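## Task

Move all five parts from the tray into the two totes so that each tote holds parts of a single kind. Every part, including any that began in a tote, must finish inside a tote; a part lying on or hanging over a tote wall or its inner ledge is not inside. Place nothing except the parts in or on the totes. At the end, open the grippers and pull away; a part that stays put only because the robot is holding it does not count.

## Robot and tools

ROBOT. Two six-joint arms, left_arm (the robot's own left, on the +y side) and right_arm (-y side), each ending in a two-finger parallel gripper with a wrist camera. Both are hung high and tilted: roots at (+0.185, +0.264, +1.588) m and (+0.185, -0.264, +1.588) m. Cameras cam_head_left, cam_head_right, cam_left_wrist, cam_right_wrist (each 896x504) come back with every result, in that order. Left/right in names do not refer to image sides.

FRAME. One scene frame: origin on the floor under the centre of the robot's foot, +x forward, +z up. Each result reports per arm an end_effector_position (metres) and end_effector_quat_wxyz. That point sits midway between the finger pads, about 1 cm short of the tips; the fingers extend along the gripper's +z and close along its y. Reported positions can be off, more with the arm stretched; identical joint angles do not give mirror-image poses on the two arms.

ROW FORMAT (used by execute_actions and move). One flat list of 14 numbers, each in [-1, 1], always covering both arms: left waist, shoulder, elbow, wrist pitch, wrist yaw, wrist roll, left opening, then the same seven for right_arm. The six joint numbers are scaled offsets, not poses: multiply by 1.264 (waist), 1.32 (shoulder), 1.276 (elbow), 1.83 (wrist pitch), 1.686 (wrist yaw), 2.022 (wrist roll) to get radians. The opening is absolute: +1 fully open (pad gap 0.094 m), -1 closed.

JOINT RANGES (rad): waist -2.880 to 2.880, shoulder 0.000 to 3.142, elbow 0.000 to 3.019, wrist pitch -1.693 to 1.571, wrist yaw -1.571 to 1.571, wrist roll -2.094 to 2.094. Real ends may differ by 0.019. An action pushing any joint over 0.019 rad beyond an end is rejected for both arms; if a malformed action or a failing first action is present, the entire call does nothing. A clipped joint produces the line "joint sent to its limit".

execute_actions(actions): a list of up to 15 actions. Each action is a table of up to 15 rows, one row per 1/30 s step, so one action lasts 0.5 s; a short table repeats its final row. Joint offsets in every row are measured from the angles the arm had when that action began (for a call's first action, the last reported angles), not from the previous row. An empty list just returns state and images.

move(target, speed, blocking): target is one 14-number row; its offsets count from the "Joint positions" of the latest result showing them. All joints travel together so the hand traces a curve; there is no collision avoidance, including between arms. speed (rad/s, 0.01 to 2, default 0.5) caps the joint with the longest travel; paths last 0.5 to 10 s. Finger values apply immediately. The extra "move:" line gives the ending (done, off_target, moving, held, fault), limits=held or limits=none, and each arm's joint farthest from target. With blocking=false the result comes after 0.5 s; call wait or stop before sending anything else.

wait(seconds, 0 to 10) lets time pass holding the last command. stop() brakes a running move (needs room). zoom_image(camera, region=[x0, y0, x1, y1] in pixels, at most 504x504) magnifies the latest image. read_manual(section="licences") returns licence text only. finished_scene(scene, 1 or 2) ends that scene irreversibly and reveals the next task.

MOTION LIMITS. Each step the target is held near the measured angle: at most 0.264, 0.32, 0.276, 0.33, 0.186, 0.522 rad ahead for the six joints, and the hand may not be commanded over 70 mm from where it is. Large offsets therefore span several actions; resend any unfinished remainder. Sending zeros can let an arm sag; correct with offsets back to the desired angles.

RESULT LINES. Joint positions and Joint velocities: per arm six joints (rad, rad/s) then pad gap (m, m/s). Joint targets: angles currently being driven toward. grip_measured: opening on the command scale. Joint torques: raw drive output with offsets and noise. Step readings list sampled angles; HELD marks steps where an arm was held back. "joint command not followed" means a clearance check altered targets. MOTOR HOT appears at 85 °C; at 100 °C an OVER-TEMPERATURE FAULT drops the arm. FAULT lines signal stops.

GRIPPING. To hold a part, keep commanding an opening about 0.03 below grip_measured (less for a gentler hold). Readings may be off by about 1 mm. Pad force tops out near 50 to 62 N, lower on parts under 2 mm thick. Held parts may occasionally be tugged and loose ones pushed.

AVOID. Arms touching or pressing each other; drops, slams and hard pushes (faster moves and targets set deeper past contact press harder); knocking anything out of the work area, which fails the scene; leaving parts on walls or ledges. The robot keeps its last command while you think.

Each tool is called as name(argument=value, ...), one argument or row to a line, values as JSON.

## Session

execute_actions(
  actions=[],
)

Scene clock: 0.00 s.
left_arm: end_effector_position=(+1.1256, +0.0288, +1.3365) grip_measured=-0.288 end_effector_quat_wxyz=(+0.340, -0.813, +0.190, -0.433) | right_arm: end_effector_position=(+0.5068, -0.0899, +1.2804) grip_measured=+1.000 end_effector_quat_wxyz=(+0.445, -0.535, +0.653, +0.299)
Joint positions: left_arm=[ 0.613  2.477  2.459  0.814 -0.701 -1.592  0.033] | right_arm=[-1.119  1.875  0.56   0.737 -0.758 -1.606  0.094]
Joint velocities: left_arm=[-0.005 -0.005 -0.007  0.002 -0.022 -0.051  0.001] | right_arm=[-0.005 -0.015  0.002 -0.022  0.007 -0.007  0.   ]
Joint torques (N m, as the arm reports them, + toward a larger angle): no reading
Joint targets: left_arm=[0.601 2.464 2.478 0.819 -0.701 -1.591] | right_arm=[-1.116 1.869 0.544 0.738 -0.759 -1.605]

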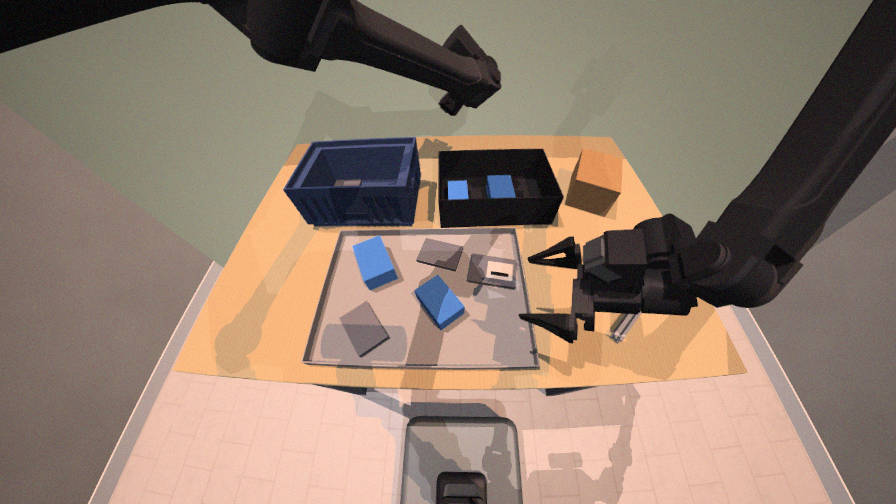

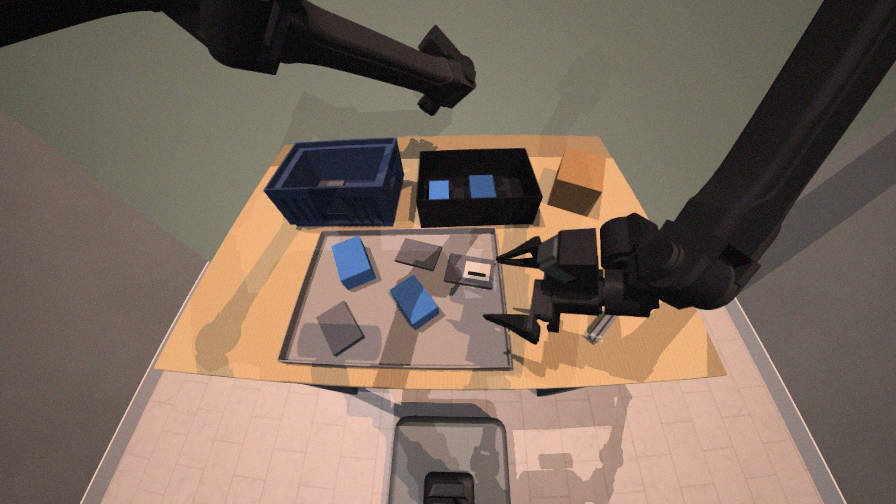

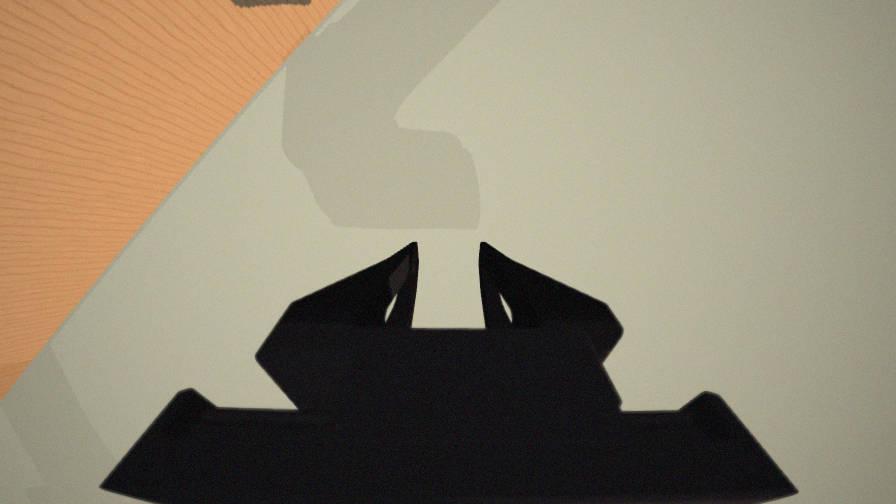

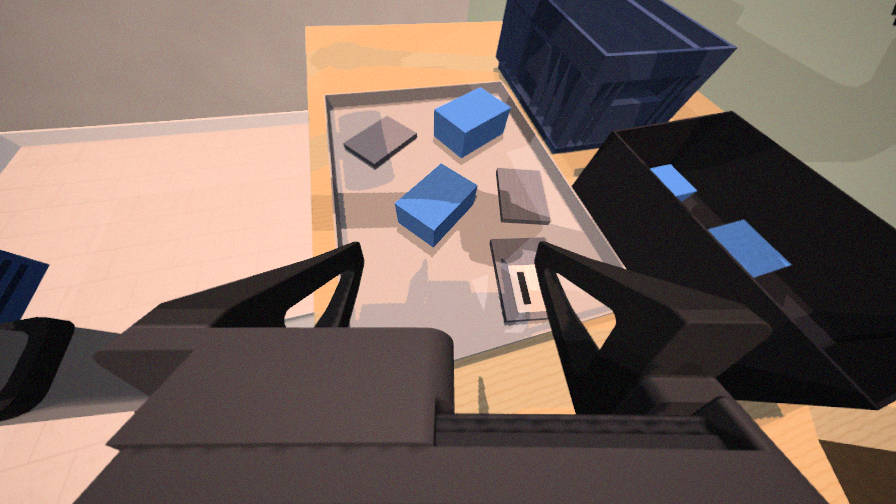

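execute_actions(
  actions=[],
)

Scene clock: 2.57 s.
left_arm: end_effector_position=(+1.1256, +0.0288, +1.3365) grip_measured=-0.288 end_effector_quat_wxyz=(+0.340, -0.813, +0.190, -0.433) | right_arm: end_effector_position=(+0.5068, -0.0899, +1.2804) grip_measured=+1.000 end_effector_quat_wxyz=(+0.445, -0.535, +0.653, +0.299)
Joint positions: left_arm=[ 0.613  2.477  2.459  0.814 -0.701 -1.592  0.033] | right_arm=[-1.119  1.875  0.56   0.737 -0.758 -1.606  0.094]
Joint velocities: left_arm=[-0.005 -0.015 -0.007 -0.012  0.051 -0.037  0.   ] | right_arm=[ 0.005 -0.005 -0.017  0.007 -0.022 -0.007  0.   ]
Joint torques (N m, as the arm reports them, + toward a larger angle): left_arm=[-19.71 -21.5    8.18   1.42   0.28   0.1 ] | right_arm=[ 5.65 -9.39 -5.98 -0.19 -0.83 -0.06]
Joint targets: left_arm=[0.601 2.464 2.478 0.819 -0.701 -1.591] | right_arm=[-1.116 1.869 0.544 0.738 -0.759 -1.605]

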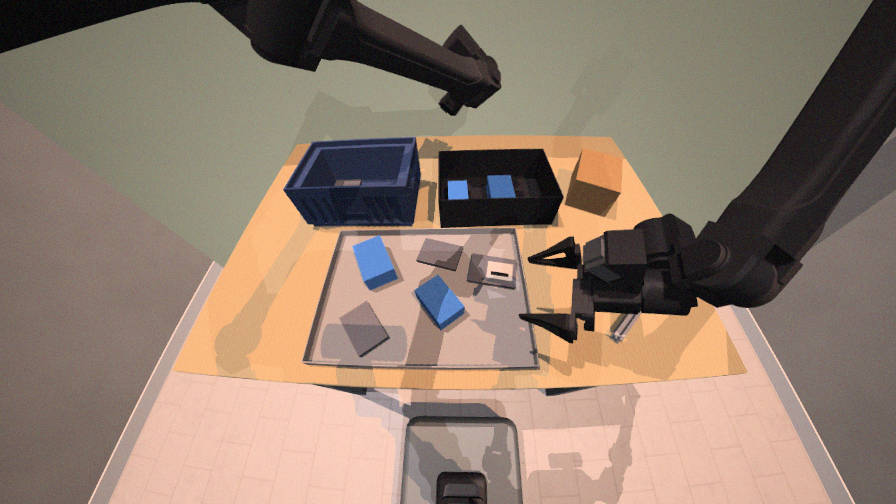

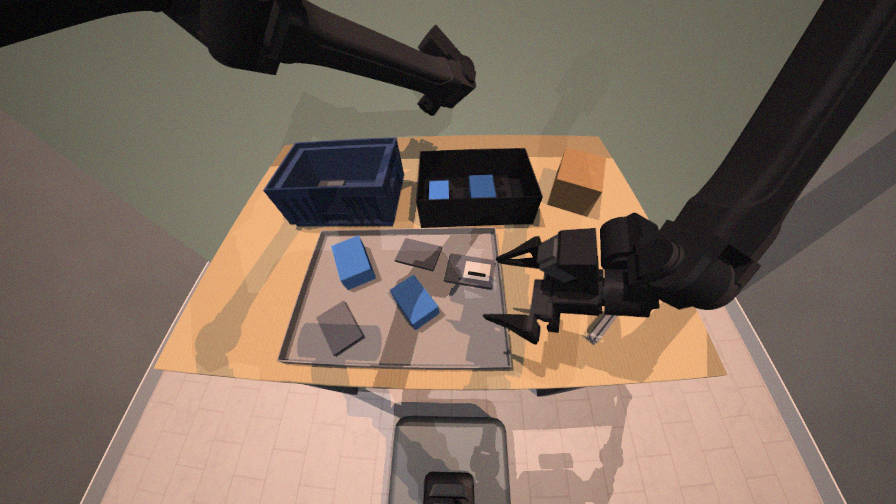

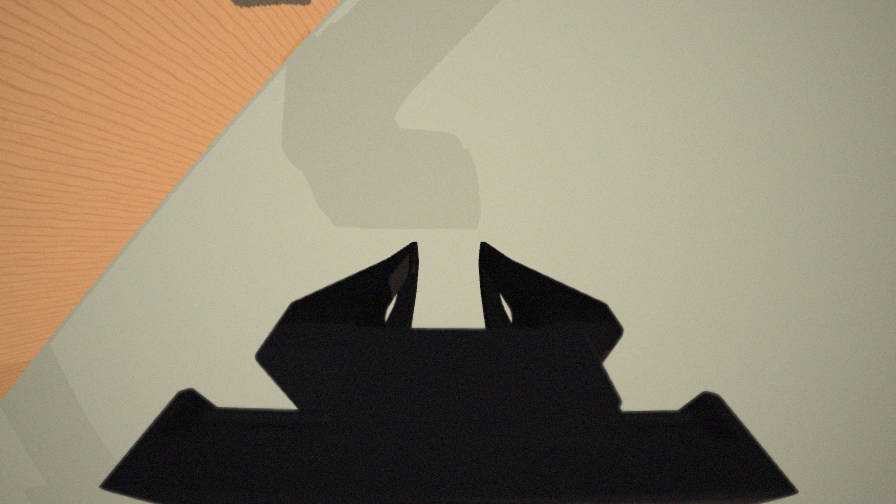

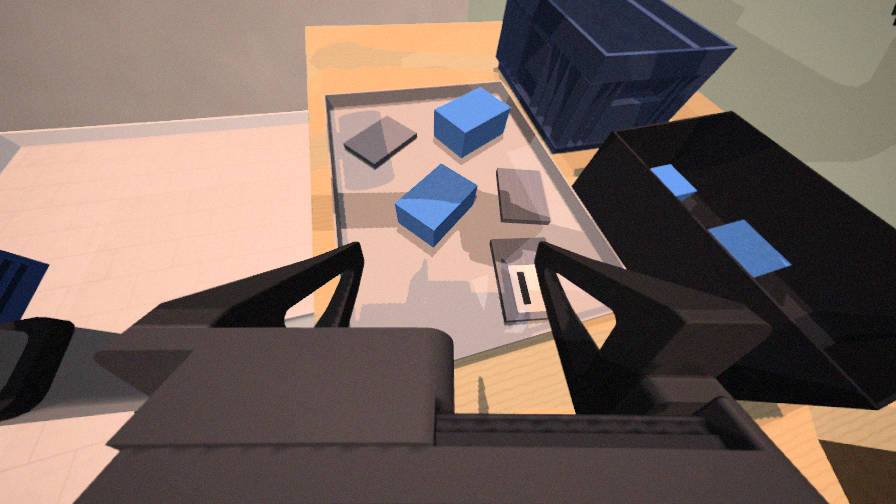

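move(
  target=[0.2228,-0.735,-0.7904,-0.7943,0.0905,0.8304,1.0, 0.467,-0.065,0.43,-0.518,0.9257,0.9189,1.0],
  speed=1.1,
)

Scene clock: 9.57 s.
left_arm: end_effector_position=(+0.8518, +0.2684, +1.3318) grip_measured=+1.000 end_effector_quat_wxyz=(+0.005, -0.007, +1.000, +0.000) | right_arm: end_effector_position=(+0.6559, -0.0222, +1.2961) grip_measured=+1.000 end_effector_quat_wxyz=(+0.003, +0.001, +1.000, -0.001)
Joint positions: left_arm=[ 0.889  1.516  1.448 -0.629 -0.553  0.078  0.094] | right_arm=[-0.537  1.804  1.099 -0.202  0.8    0.237  0.094]
Joint velocities: left_arm=[-0.005 -0.005 -0.017 -0.002  0.022  0.051  0.   ] | right_arm=[ 0.005 -0.005 -0.002  0.007 -0.095 -0.081  0.   ]
Joint torques (N m, as the arm reports them, + toward a larger angle): left_arm=[ -7.17 -20.03   5.23   0.16   0.11   0.09] | right_arm=[ 12.82 -12.81   2.3   -0.59   0.13   0.07]
Joint targets: left_arm=[0.895 1.507 1.450 -0.639 -0.549 0.087] | right_arm=[-0.528 1.789 1.108 -0.211 0.802 0.252]
move: done; limits=none; left_arm: farthest joint: the wrist pitch, 0.010 radians from its target (1.454 radians at the start); right_arm: farthest joint: the shoulder, 0.015 radians from its target (0.085 radians at the start)

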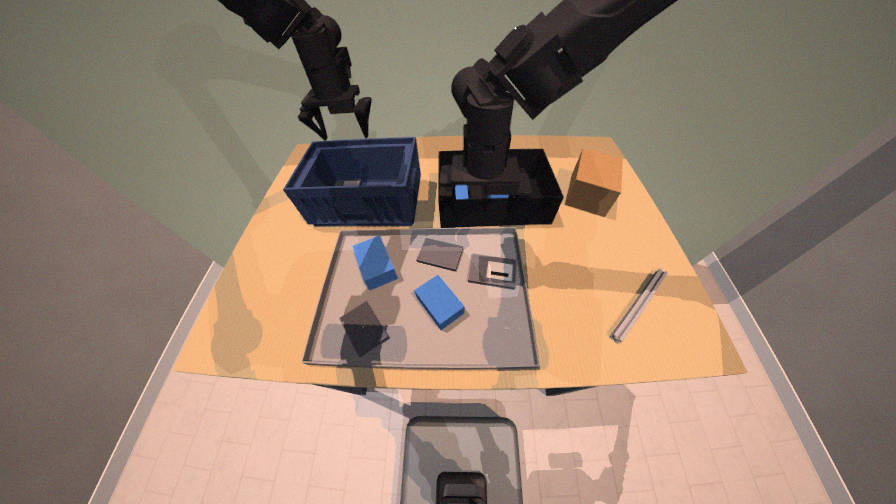

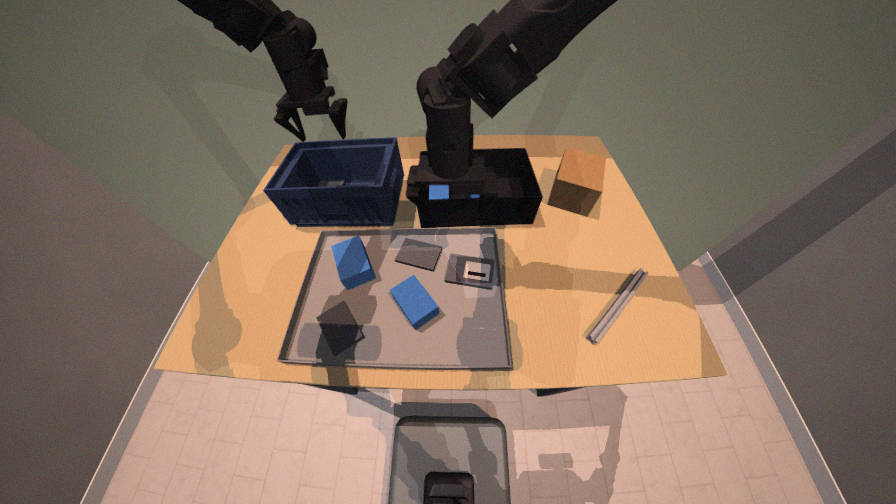

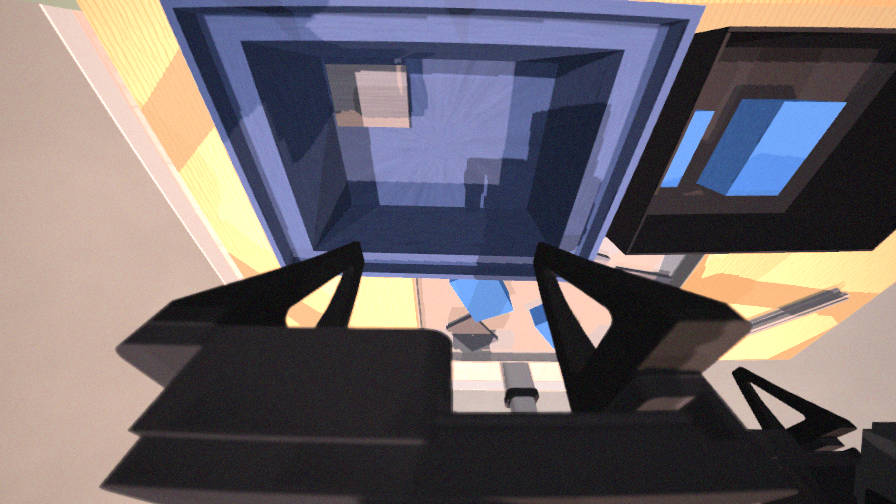

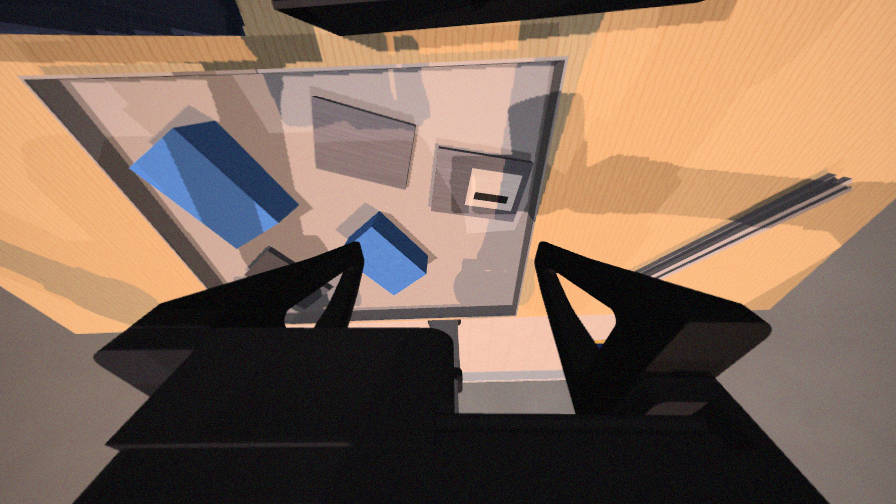

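zoom_image(
  camera="cam_right_wrist",
  region=[100, 60, 580, 330],
)

zoom_image(
  camera="cam_left_wrist",
  region=[150, 0, 654, 290],
)

Region (100, 60, 580, 330) of cam_right_wrist's 896x504 image, scaled by 1.050, with more detail than that image has; it fills the top 284 rows of this view, and the rest is white.

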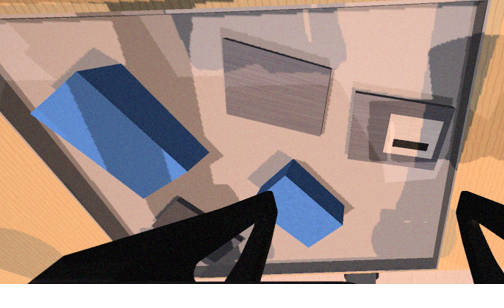

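Region (150, 0, 654, 290) of cam_left_wrist's 896x504 image, scaled by 1.000; it fills the top 290 rows of this view, and the rest is white.

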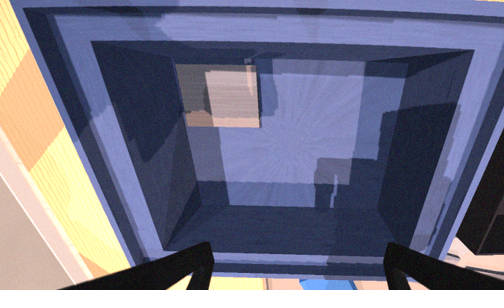

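zoom_image(
  camera="cam_left_wrist",
  region=[280, 30, 480, 150],
)

Region (280, 30, 480, 150) of cam_left_wrist's 896x504 image, scaled by 2.520, with more detail than that image has; it fills the top 302 rows of this view, and the rest is white.

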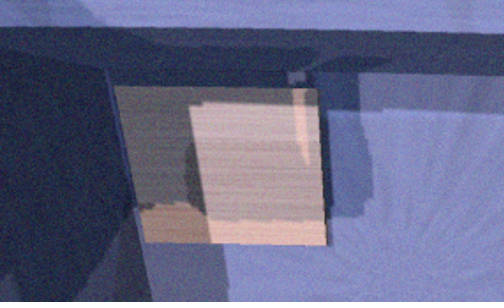

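move(
  target=[0.0272,-0.047,-0.7776,0.5205,0.0158,-0.2626,1.0, 0.009,0.276,0.020,0.1946,0,-0.3274,1.0],
  speed=0.9,
)

Scene clock: 21.73 s.
left_arm: end_effector_position=(+0.4979, +0.2206, +1.2911) grip_measured=+1.000 end_effector_quat_wxyz=(+0.003, +0.269, -0.963, +0.002) | right_arm: end_effector_position=(+0.5443, +0.0530, +1.1989) grip_measured=+1.000 end_effector_quat_wxyz=(+0.000, -0.319, +0.948, -0.001)
Joint positions: left_arm=[ 0.913  1.47   0.455  0.311 -0.53  -0.444  0.094] | right_arm=[-0.537  2.175  1.118  0.143  0.8   -0.41   0.094]
Joint velocities: left_arm=[-0.005  0.005  0.012  0.002 -0.037 -0.051  0.   ] | right_arm=[-0.005 -0.015 -0.022 -0.017 -0.007 -0.022  0.   ]
Joint torques (N m, as the arm reports them, + toward a larger angle): left_arm=[ -3.21 -10.56  -2.4    0.91   0.06  -0.06] | right_arm=[ 14.69 -10.77  -0.01   0.01  -0.04  -0.2 ]
Joint targets: left_arm=[0.923 1.453 0.456 0.323 -0.526 -0.453] | right_arm=[-0.525 2.168 1.125 0.154 0.800 -0.425]
move: done; limits=none; left_arm: farthest joint: the shoulder, 0.016 radians from its target (0.062 radians at the start); right_arm: farthest joint: the wrist roll, 0.015 radians from its target (0.663 radians at the start)

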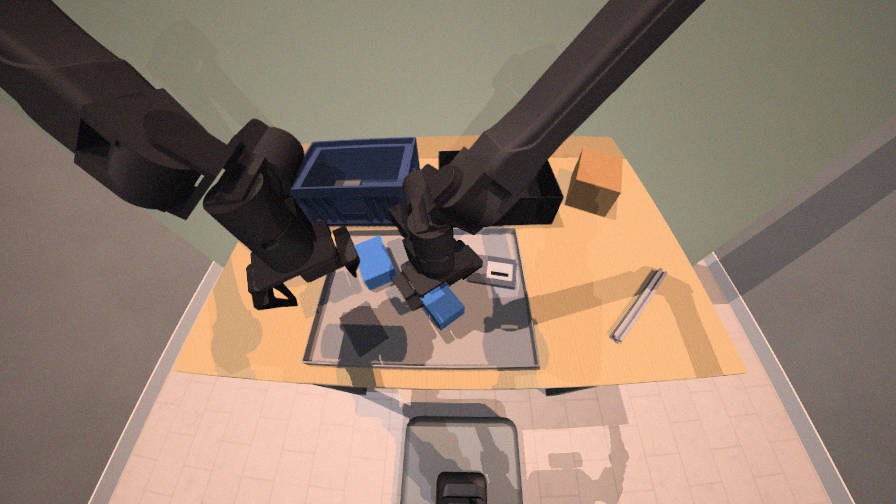

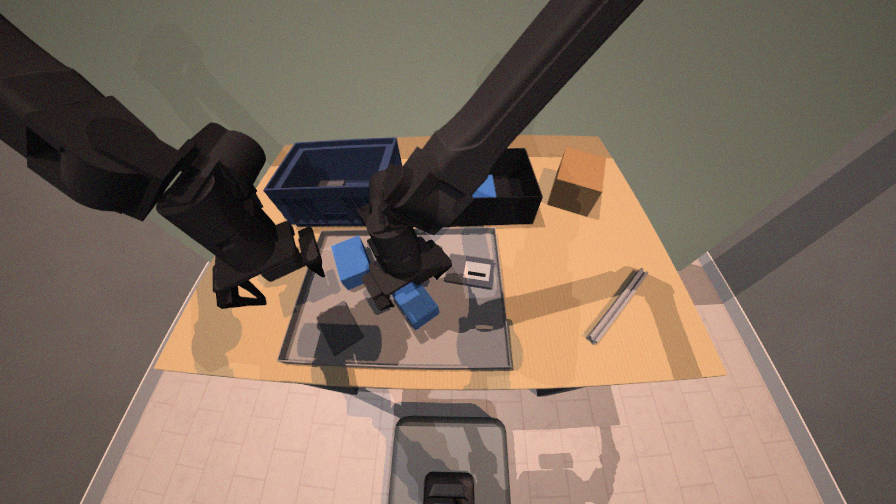

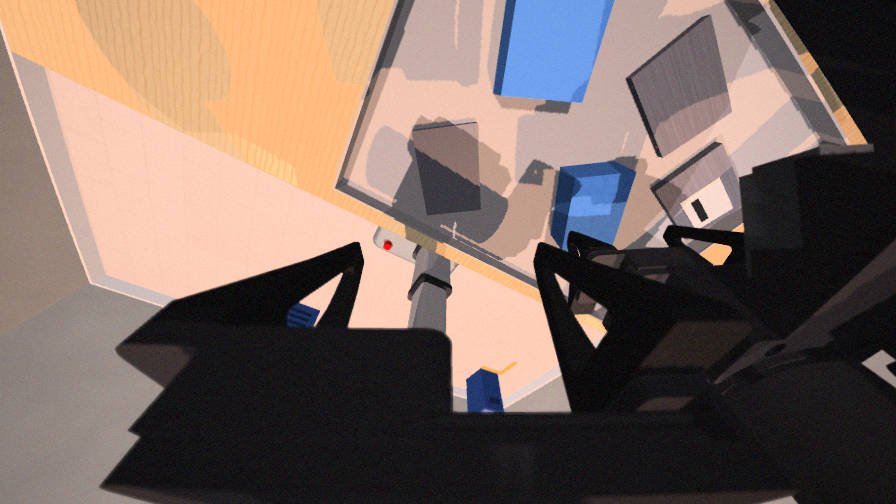

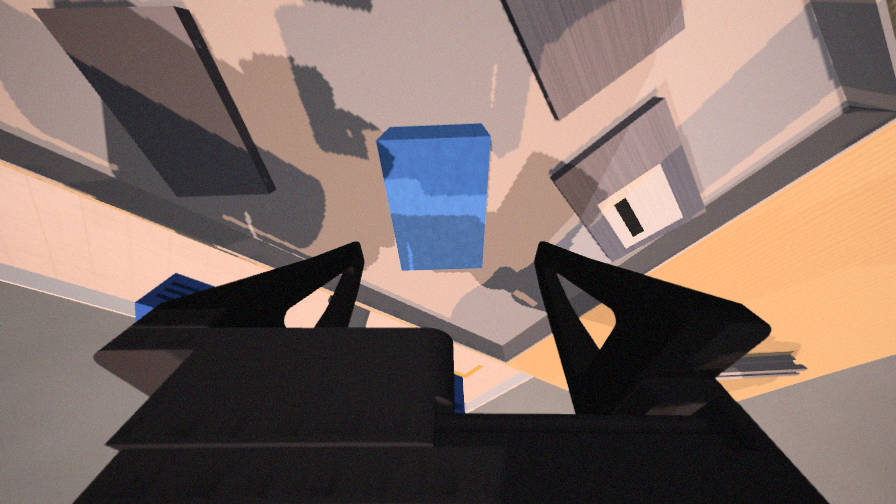

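move(
  target=[0.0355,0.1377,0.0333,0.0974,0.0161,-0.0366,0.75, -0.0648,0.097,0.0995,0.0453,-0.0316,-0.0678,0.8],
  speed=0.2,
)

Scene clock: 26.30 s.
left_arm: end_effector_position=(+0.4888, +0.2100, +1.2511) grip_measured=+0.752 end_effector_quat_wxyz=(-0.003, +0.315, -0.949, +0.001) | right_arm: end_effector_position=(+0.5511, +0.0568, +1.1355) grip_measured=+0.801 end_effector_quat_wxyz=(+0.004, -0.334, +0.943, -0.001)
Joint positions: left_arm=[ 0.948  1.651  0.497  0.476 -0.507 -0.508  0.082] | right_arm=[-0.615  2.298  1.239  0.215  0.749 -0.532  0.085]
Joint velocities: left_arm=[-0.005 -0.015  0.002  0.022 -0.022  0.007  0.001] | right_arm=[-0.005  0.005  0.012  0.002  0.022 -0.022 -0.001]
Joint torques (N m, as the arm reports them, + toward a larger angle): left_arm=[-3.73 -9.29 -3.67  0.95  0.06 -0.05] | right_arm=[ 13.66 -10.06  -0.35   0.01  -0.17  -0.21]
Joint targets: left_arm=[0.958 1.652 0.497 0.489 -0.503 -0.518] | right_arm=[-0.619 2.303 1.245 0.226 0.747 -0.547]
move: done; limits=none; left_arm: farthest joint: the wrist pitch, 0.013 radians from its target (0.178 radians at the start); right_arm: farthest joint: the wrist roll, 0.015 radians from its target (0.137 radians at the start)

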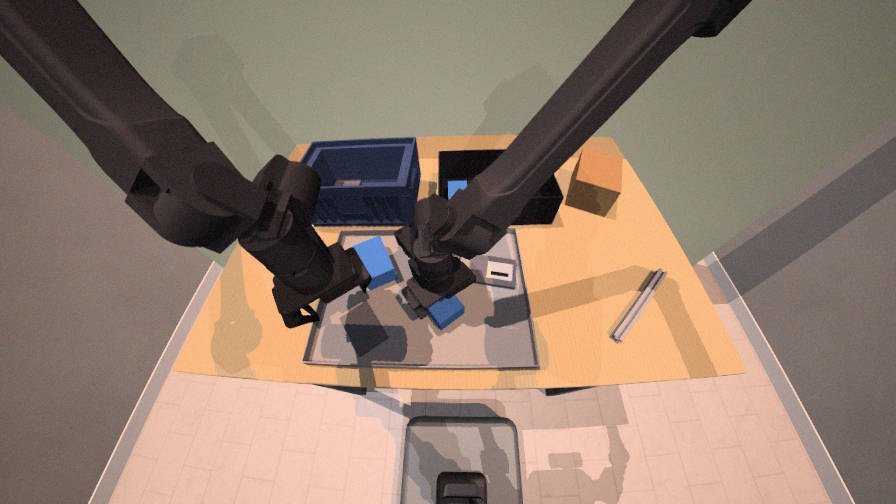

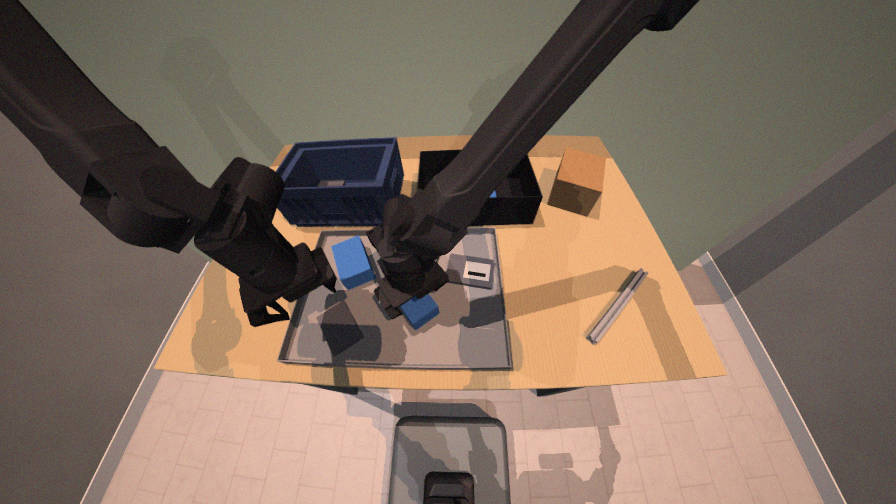

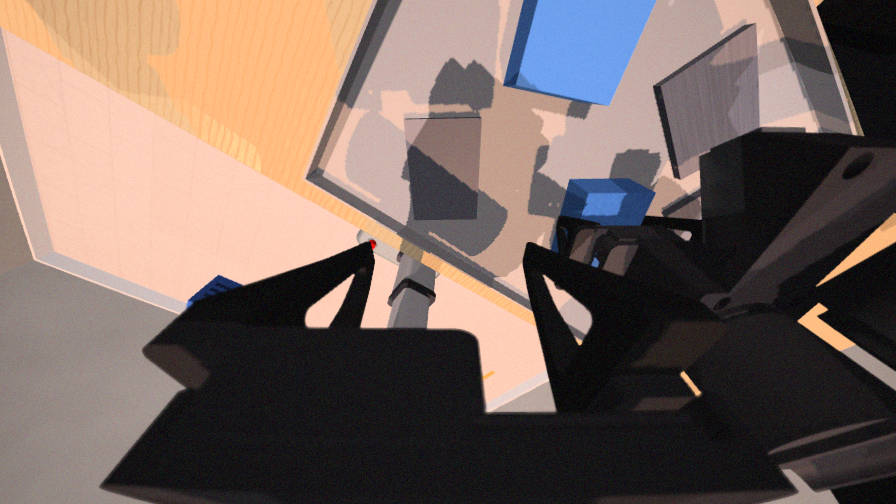

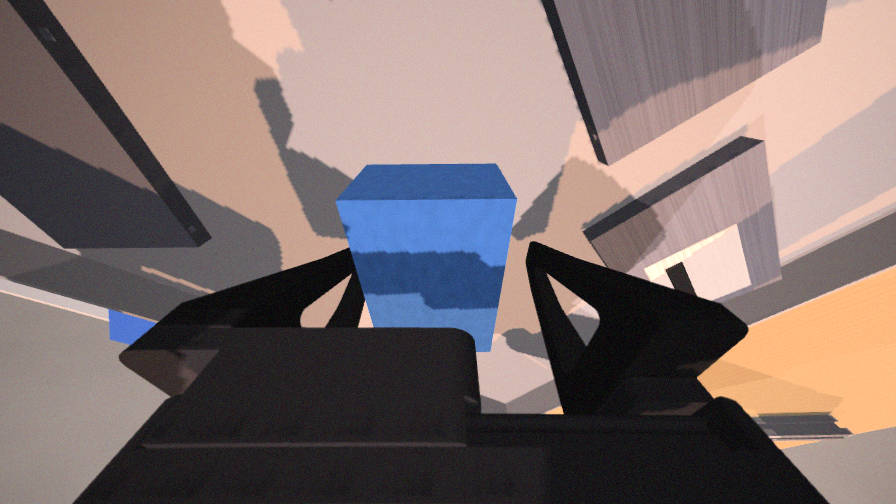

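execute_actions(
  actions=[
    [[0.008,0.0008,0,0.0071,0.0024,-0.005,0.75,-0.003,0.005,0.003,0.006,-0.001,-0.0074,0.8],[0.008,0.0008,0,0.0071,0.0024,-0.005,0.75,-0.003,0.006,0.001,0.006,-0.001,-0.0074,0.78],[0.008,0.0008,0,0.0071,0.0024,-0.005,0.75,-0.003,0.007,-0.001,0.006,-0.001,-0.0074,0.76],[0.008,0.0008,0,0.0071,0.0024,-0.005,0.75,-0.003,0.008,-0.003,0.006,-0.001,-0.0074,0.74],[0.008,0.0008,0,0.0071,0.0024,-0.005,0.75,-0.003,0.009,-0.004,0.006,-0.001,-0.0074,0.72],[0.008,0.0008,0,0.0071,0.0024,-0.005,0.75,-0.003,0.010,-0.005,0.006,-0.001,-0.0074,0.70],[0.008,0.0008,0,0.0071,0.0024,-0.005,0.75,-0.003,0.0114,-0.006,0.006,-0.001,-0.0074,0.67],[0.008,0.0008,0,0.0071,0.0024,-0.005,0.75,-0.003,0.0114,-0.006,0.006,-0.001,-0.0074,0.64],[0.008,0.0008,0,0.0071,0.0024,-0.005,0.75,-0.003,0.0114,-0.006,0.006,-0.001,-0.0074,0.60],[0.008,0.0008,0,0.0071,0.0024,-0.005,0.75,-0.003,0.0114,-0.006,0.006,-0.001,-0.0074,0.56],[0.008,0.0008,0,0.0071,0.0024,-0.005,0.75,-0.003,0.0114,-0.006,0.006,-0.001,-0.0074,0.52],[0.008,0.0008,0,0.0071,0.0024,-0.005,0.75,-0.003,0.0114,-0.006,0.006,-0.001,-0.0074,0.48],[0.008,0.0008,0,0.0071,0.0024,-0.005,0.75,-0.003,0.0114,-0.006,0.006,-0.001,-0.0074,0.44],[0.008,0.0008,0,0.0071,0.0024,-0.005,0.75,-0.003,0.0114,-0.006,0.006,-0.001,-0.0074,0.40],[0.008,0.0008,0,0.0071,0.0024,-0.005,0.75,-0.003,0.0114,-0.006,0.006,-0.001,-0.0074,0.37]],
    [[0.008,0.0008,0,0.0071,0.0024,-0.005,0.75,-0.003,0.003,0,0.006,-0.001,-0.0074,0.35],[0.008,0.0008,0,0.0071,0.0024,-0.005,0.75,-0.003,0.003,0,0.006,-0.001,-0.0074,0.33],[0.008,0.0008,0,0.0071,0.0024,-0.005,0.75,-0.003,0.003,0,0.006,-0.001,-0.0074,0.31],[0.008,0.0008,0,0.0071,0.0024,-0.005,0.75,-0.003,0.003,0,0.006,-0.001,-0.0074,0.29],[0.008,0.0008,0,0.0071,0.0024,-0.005,0.75,-0.003,0.003,0,0.006,-0.001,-0.0074,0.27],[0.008,0.0008,0,0.0071,0.0024,-0.005,0.75,-0.003,0.003,0,0.006,-0.001,-0.0074,0.26],[0.008,0.0008,0,0.0071,0.0024,-0.005,0.75,-0.003,0.003,0,0.006,-0.001,-0.0074,0.25],[0.008,0.0008,0,0.0071,0.0024,-0.005,0.75,-0.003,0.003,0,0.006,-0.001,-0.0074,0.24],[0.008,0.0008,0,0.0071,0.0024,-0.005,0.75,-0.003,0.003,0,0.006,-0.001,-0.0074,0.23],[0.008,0.0008,0,0.0071,0.0024,-0.005,0.75,-0.003,0.003,0,0.006,-0.001,-0.0074,0.22],[0.008,0.0008,0,0.0071,0.0024,-0.005,0.75,-0.003,0.003,0,0.006,-0.001,-0.0074,0.21],[0.008,0.0008,0,0.0071,0.0024,-0.005,0.75,-0.003,0.003,0,0.006,-0.001,-0.0074,0.20]],
  ],
)

Scene clock: 29.13 s.
left_arm: end_effector_position=(+0.4888, +0.2100, +1.2511) grip_measured=+0.752 end_effector_quat_wxyz=(-0.003, +0.316, -0.949, +0.001) | right_arm: end_effector_position=(+0.5461, +0.0579, +1.1337) grip_measured=+0.282 end_effector_quat_wxyz=(+0.001, -0.337, +0.942, -0.000)
Joint positions: left_arm=[ 0.948  1.651  0.497  0.476 -0.507 -0.51   0.082] | right_arm=[-0.615  2.306  1.239  0.215  0.748 -0.533  0.06 ]
Joint velocities: left_arm=[ 0.005  0.005  0.012 -0.012 -0.007 -0.066 -0.   ] | right_arm=[-0.005  0.005  0.007  0.002 -0.022  0.007 -0.   ]
Joint torques (N m, as the arm reports them, + toward a larger angle): left_arm=[-3.9  -9.23 -3.72  0.96  0.07 -0.07] | right_arm=[ 13.69 -10.05  -1.02   0.03  -0.12  -0.2 ]
Joint targets: left_arm=[0.958 1.652 0.497 0.489 -0.503 -0.519] | right_arm=[-0.619 2.310 1.239 0.226 0.747 -0.547]
Step readings (joint positions; steps 1 to 15: 1st action; 16 to 30: 2nd action):
0: left_arm=[0.948 1.651 0.497 0.476 -0.507 -0.509] | right_arm=[-0.615 2.298 1.239 0.215 0.749 -0.532]
1: left_arm=[0.948 1.651 0.497 0.476 -0.507 -0.509] | right_arm=[-0.615 2.298 1.239 0.215 0.749 -0.532]
2: left_arm=[0.948 1.651 0.497 0.476 -0.507 -0.509] | right_arm=[-0.615 2.298 1.239 0.215 0.749 -0.532]
4: left_arm=[0.948 1.651 0.497 0.476 -0.507 -0.509] | right_arm=[-0.615 2.298 1.239 0.215 0.749 -0.532]
8: left_arm=[0.948 1.651 0.497 0.476 -0.507 -0.509] | right_arm=[-0.615 2.300 1.239 0.215 0.749 -0.532]
15: left_arm=[0.948 1.651 0.497 0.476 -0.507 -0.509] | right_arm=[-0.615 2.306 1.239 0.215 0.748 -0.532]
16: left_arm=[0.948 1.651 0.497 0.476 -0.507 -0.509] | right_arm=[-0.615 2.306 1.239 0.215 0.748 -0.532]
17: left_arm=[0.948 1.651 0.497 0.476 -0.507 -0.509] | right_arm=[-0.615 2.306 1.239 0.215 0.748 -0.533]
19: left_arm=[0.948 1.651 0.497 0.476 -0.507 -0.510] | right_arm=[-0.615 2.306 1.239 0.215 0.748 -0.533]
23: left_arm=[0.948 1.651 0.497 0.476 -0.507 -0.510] | right_arm=[-0.615 2.306 1.239 0.215 0.748 -0.533]
30: Joint positions above

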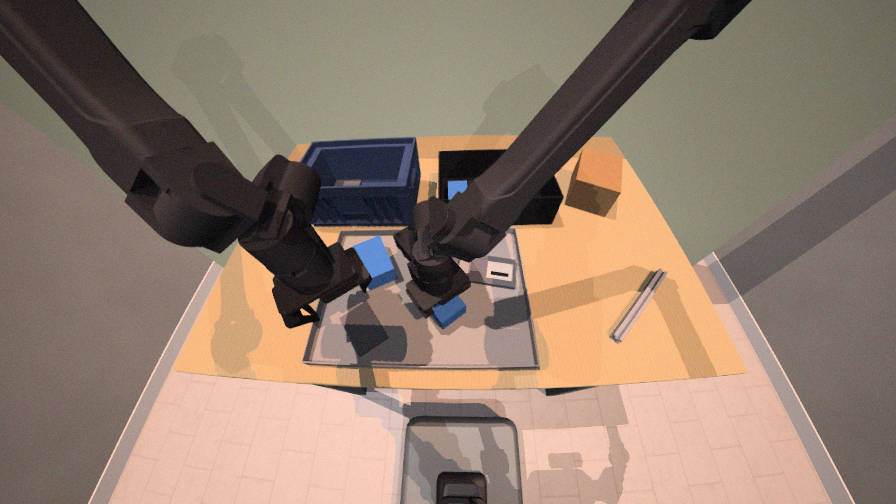

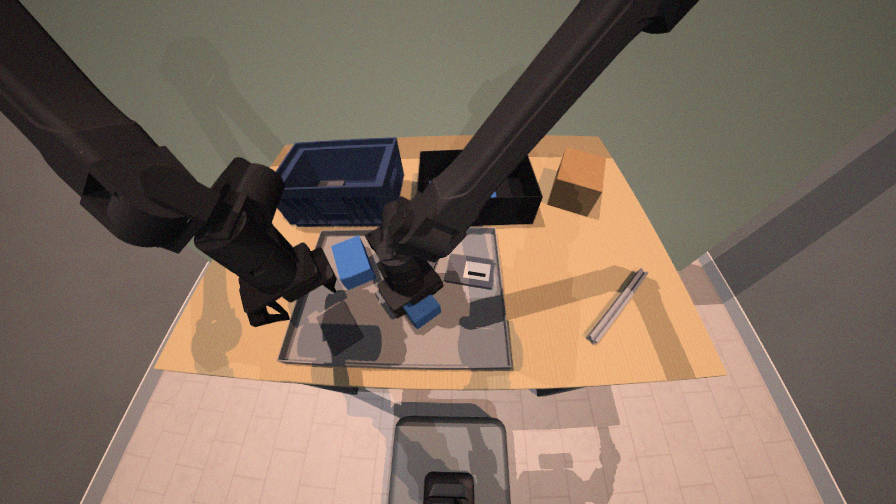

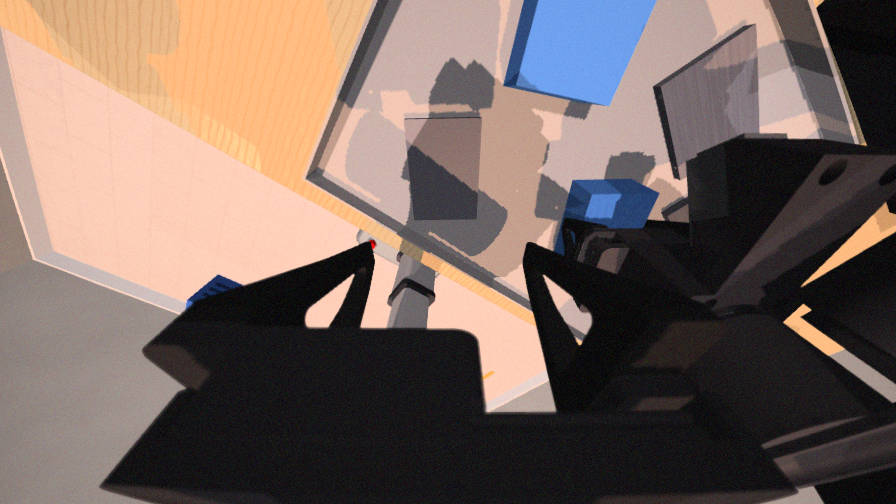

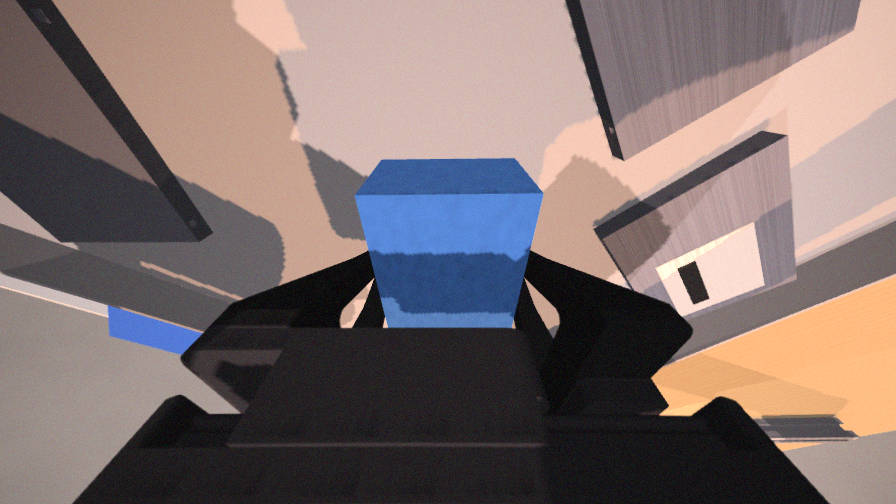

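move(
  target=[0.1198,0.2698,0.1866,0.0901,0.0683,0.042,0.75, 0.0055,-0.387,0.004,-0.2787,-0.002,0.2226,0.235],
  speed=0.5,
)

Scene clock: 34.93 s.
left_arm: end_effector_position=(+0.4812, +0.2099, +1.1283) grip_measured=+0.752 end_effector_quat_wxyz=(+0.001, +0.325, -0.946, -0.001) | right_arm: end_effector_position=(+0.7220, -0.0515, +1.2798) grip_measured=+0.282 end_effector_quat_wxyz=(+0.005, -0.122, +0.993, +0.001)
Joint positions: left_arm=[ 1.093  2.01   0.737  0.628 -0.395 -0.435  0.082] | right_arm=[-0.615  1.794  1.239 -0.286  0.747 -0.098  0.06 ]
Joint velocities: left_arm=[ 0.005  0.024  0.007 -0.002  0.007  0.051 -0.001] | right_arm=[-0.005 -0.015  0.002  0.007  0.007 -0.007 -0.001]
Joint torques (N m, as the arm reports them, + toward a larger angle): left_arm=[ -4.84 -10.36  -5.32   0.95   0.06   0.12] | right_arm=[ 12.76 -12.94   2.66  -0.58  -0.12   0.07]
Joint targets: left_arm=[1.099 2.007 0.735 0.641 -0.391 -0.425] | right_arm=[-0.608 1.795 1.244 -0.295 0.745 -0.083]
move: done; limits=none; left_arm: farthest joint: the wrist pitch, 0.013 radians from its target (0.165 radians at the start); right_arm: farthest joint: the wrist roll, 0.015 radians from its target (0.450 radians at the start)

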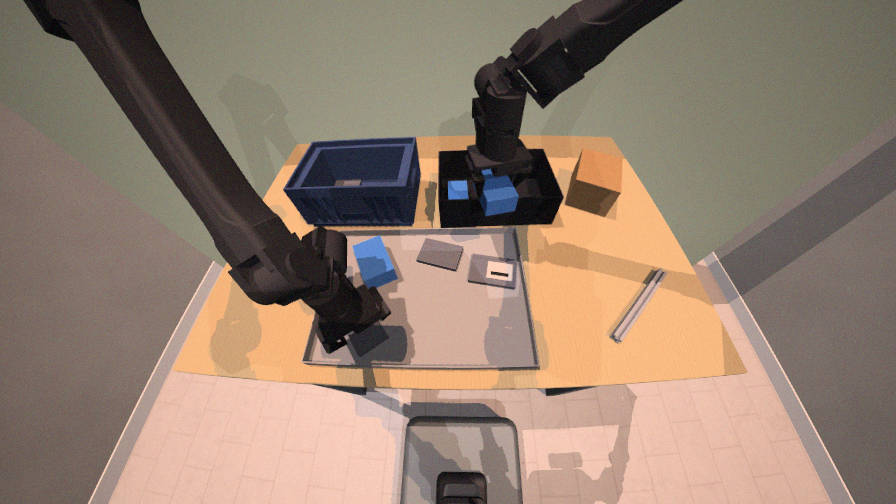

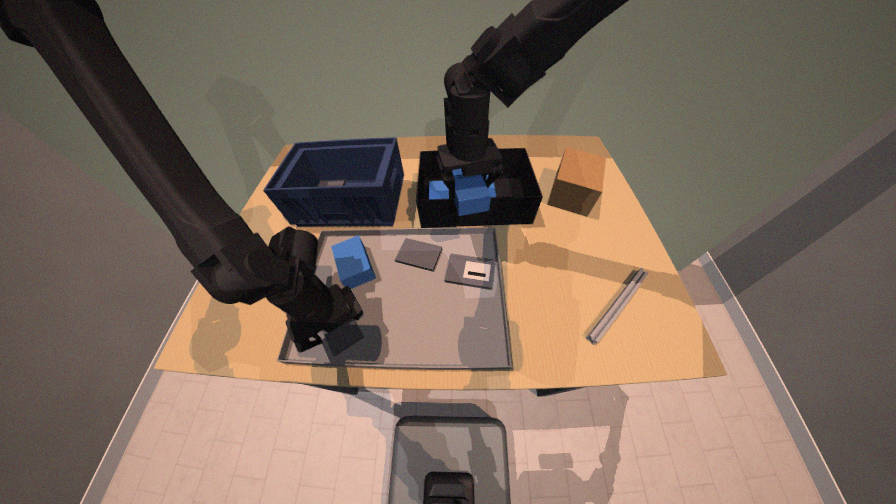

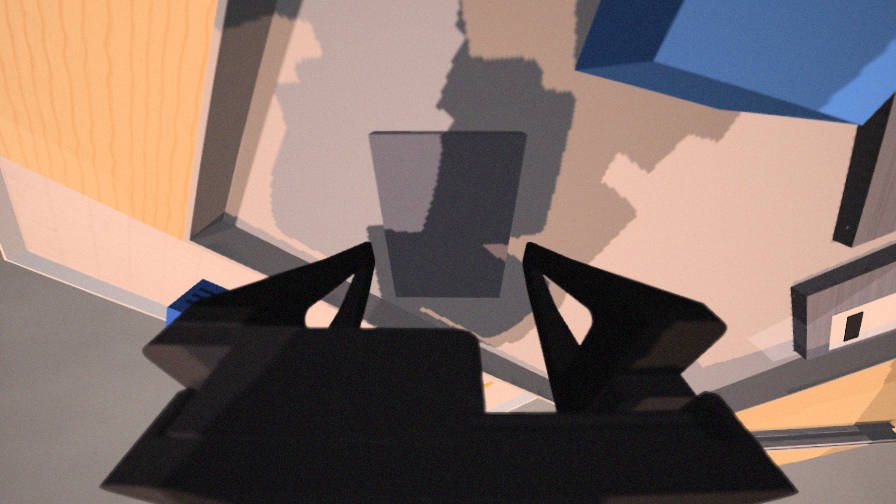

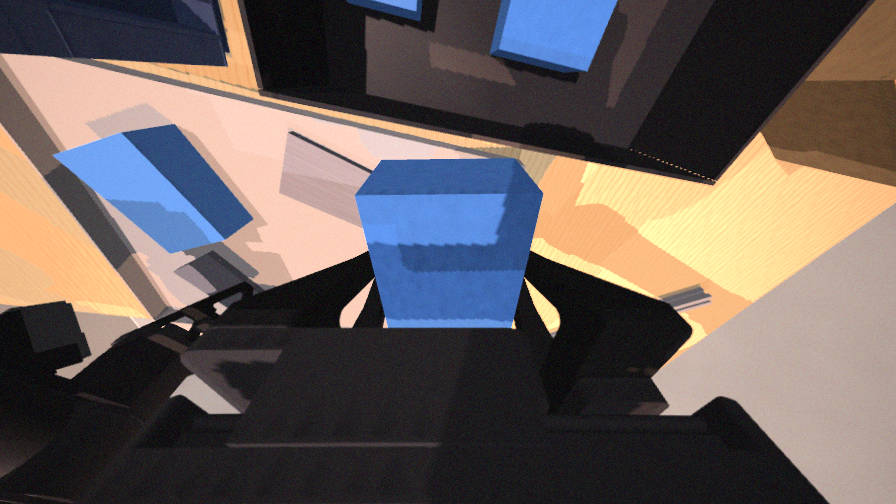

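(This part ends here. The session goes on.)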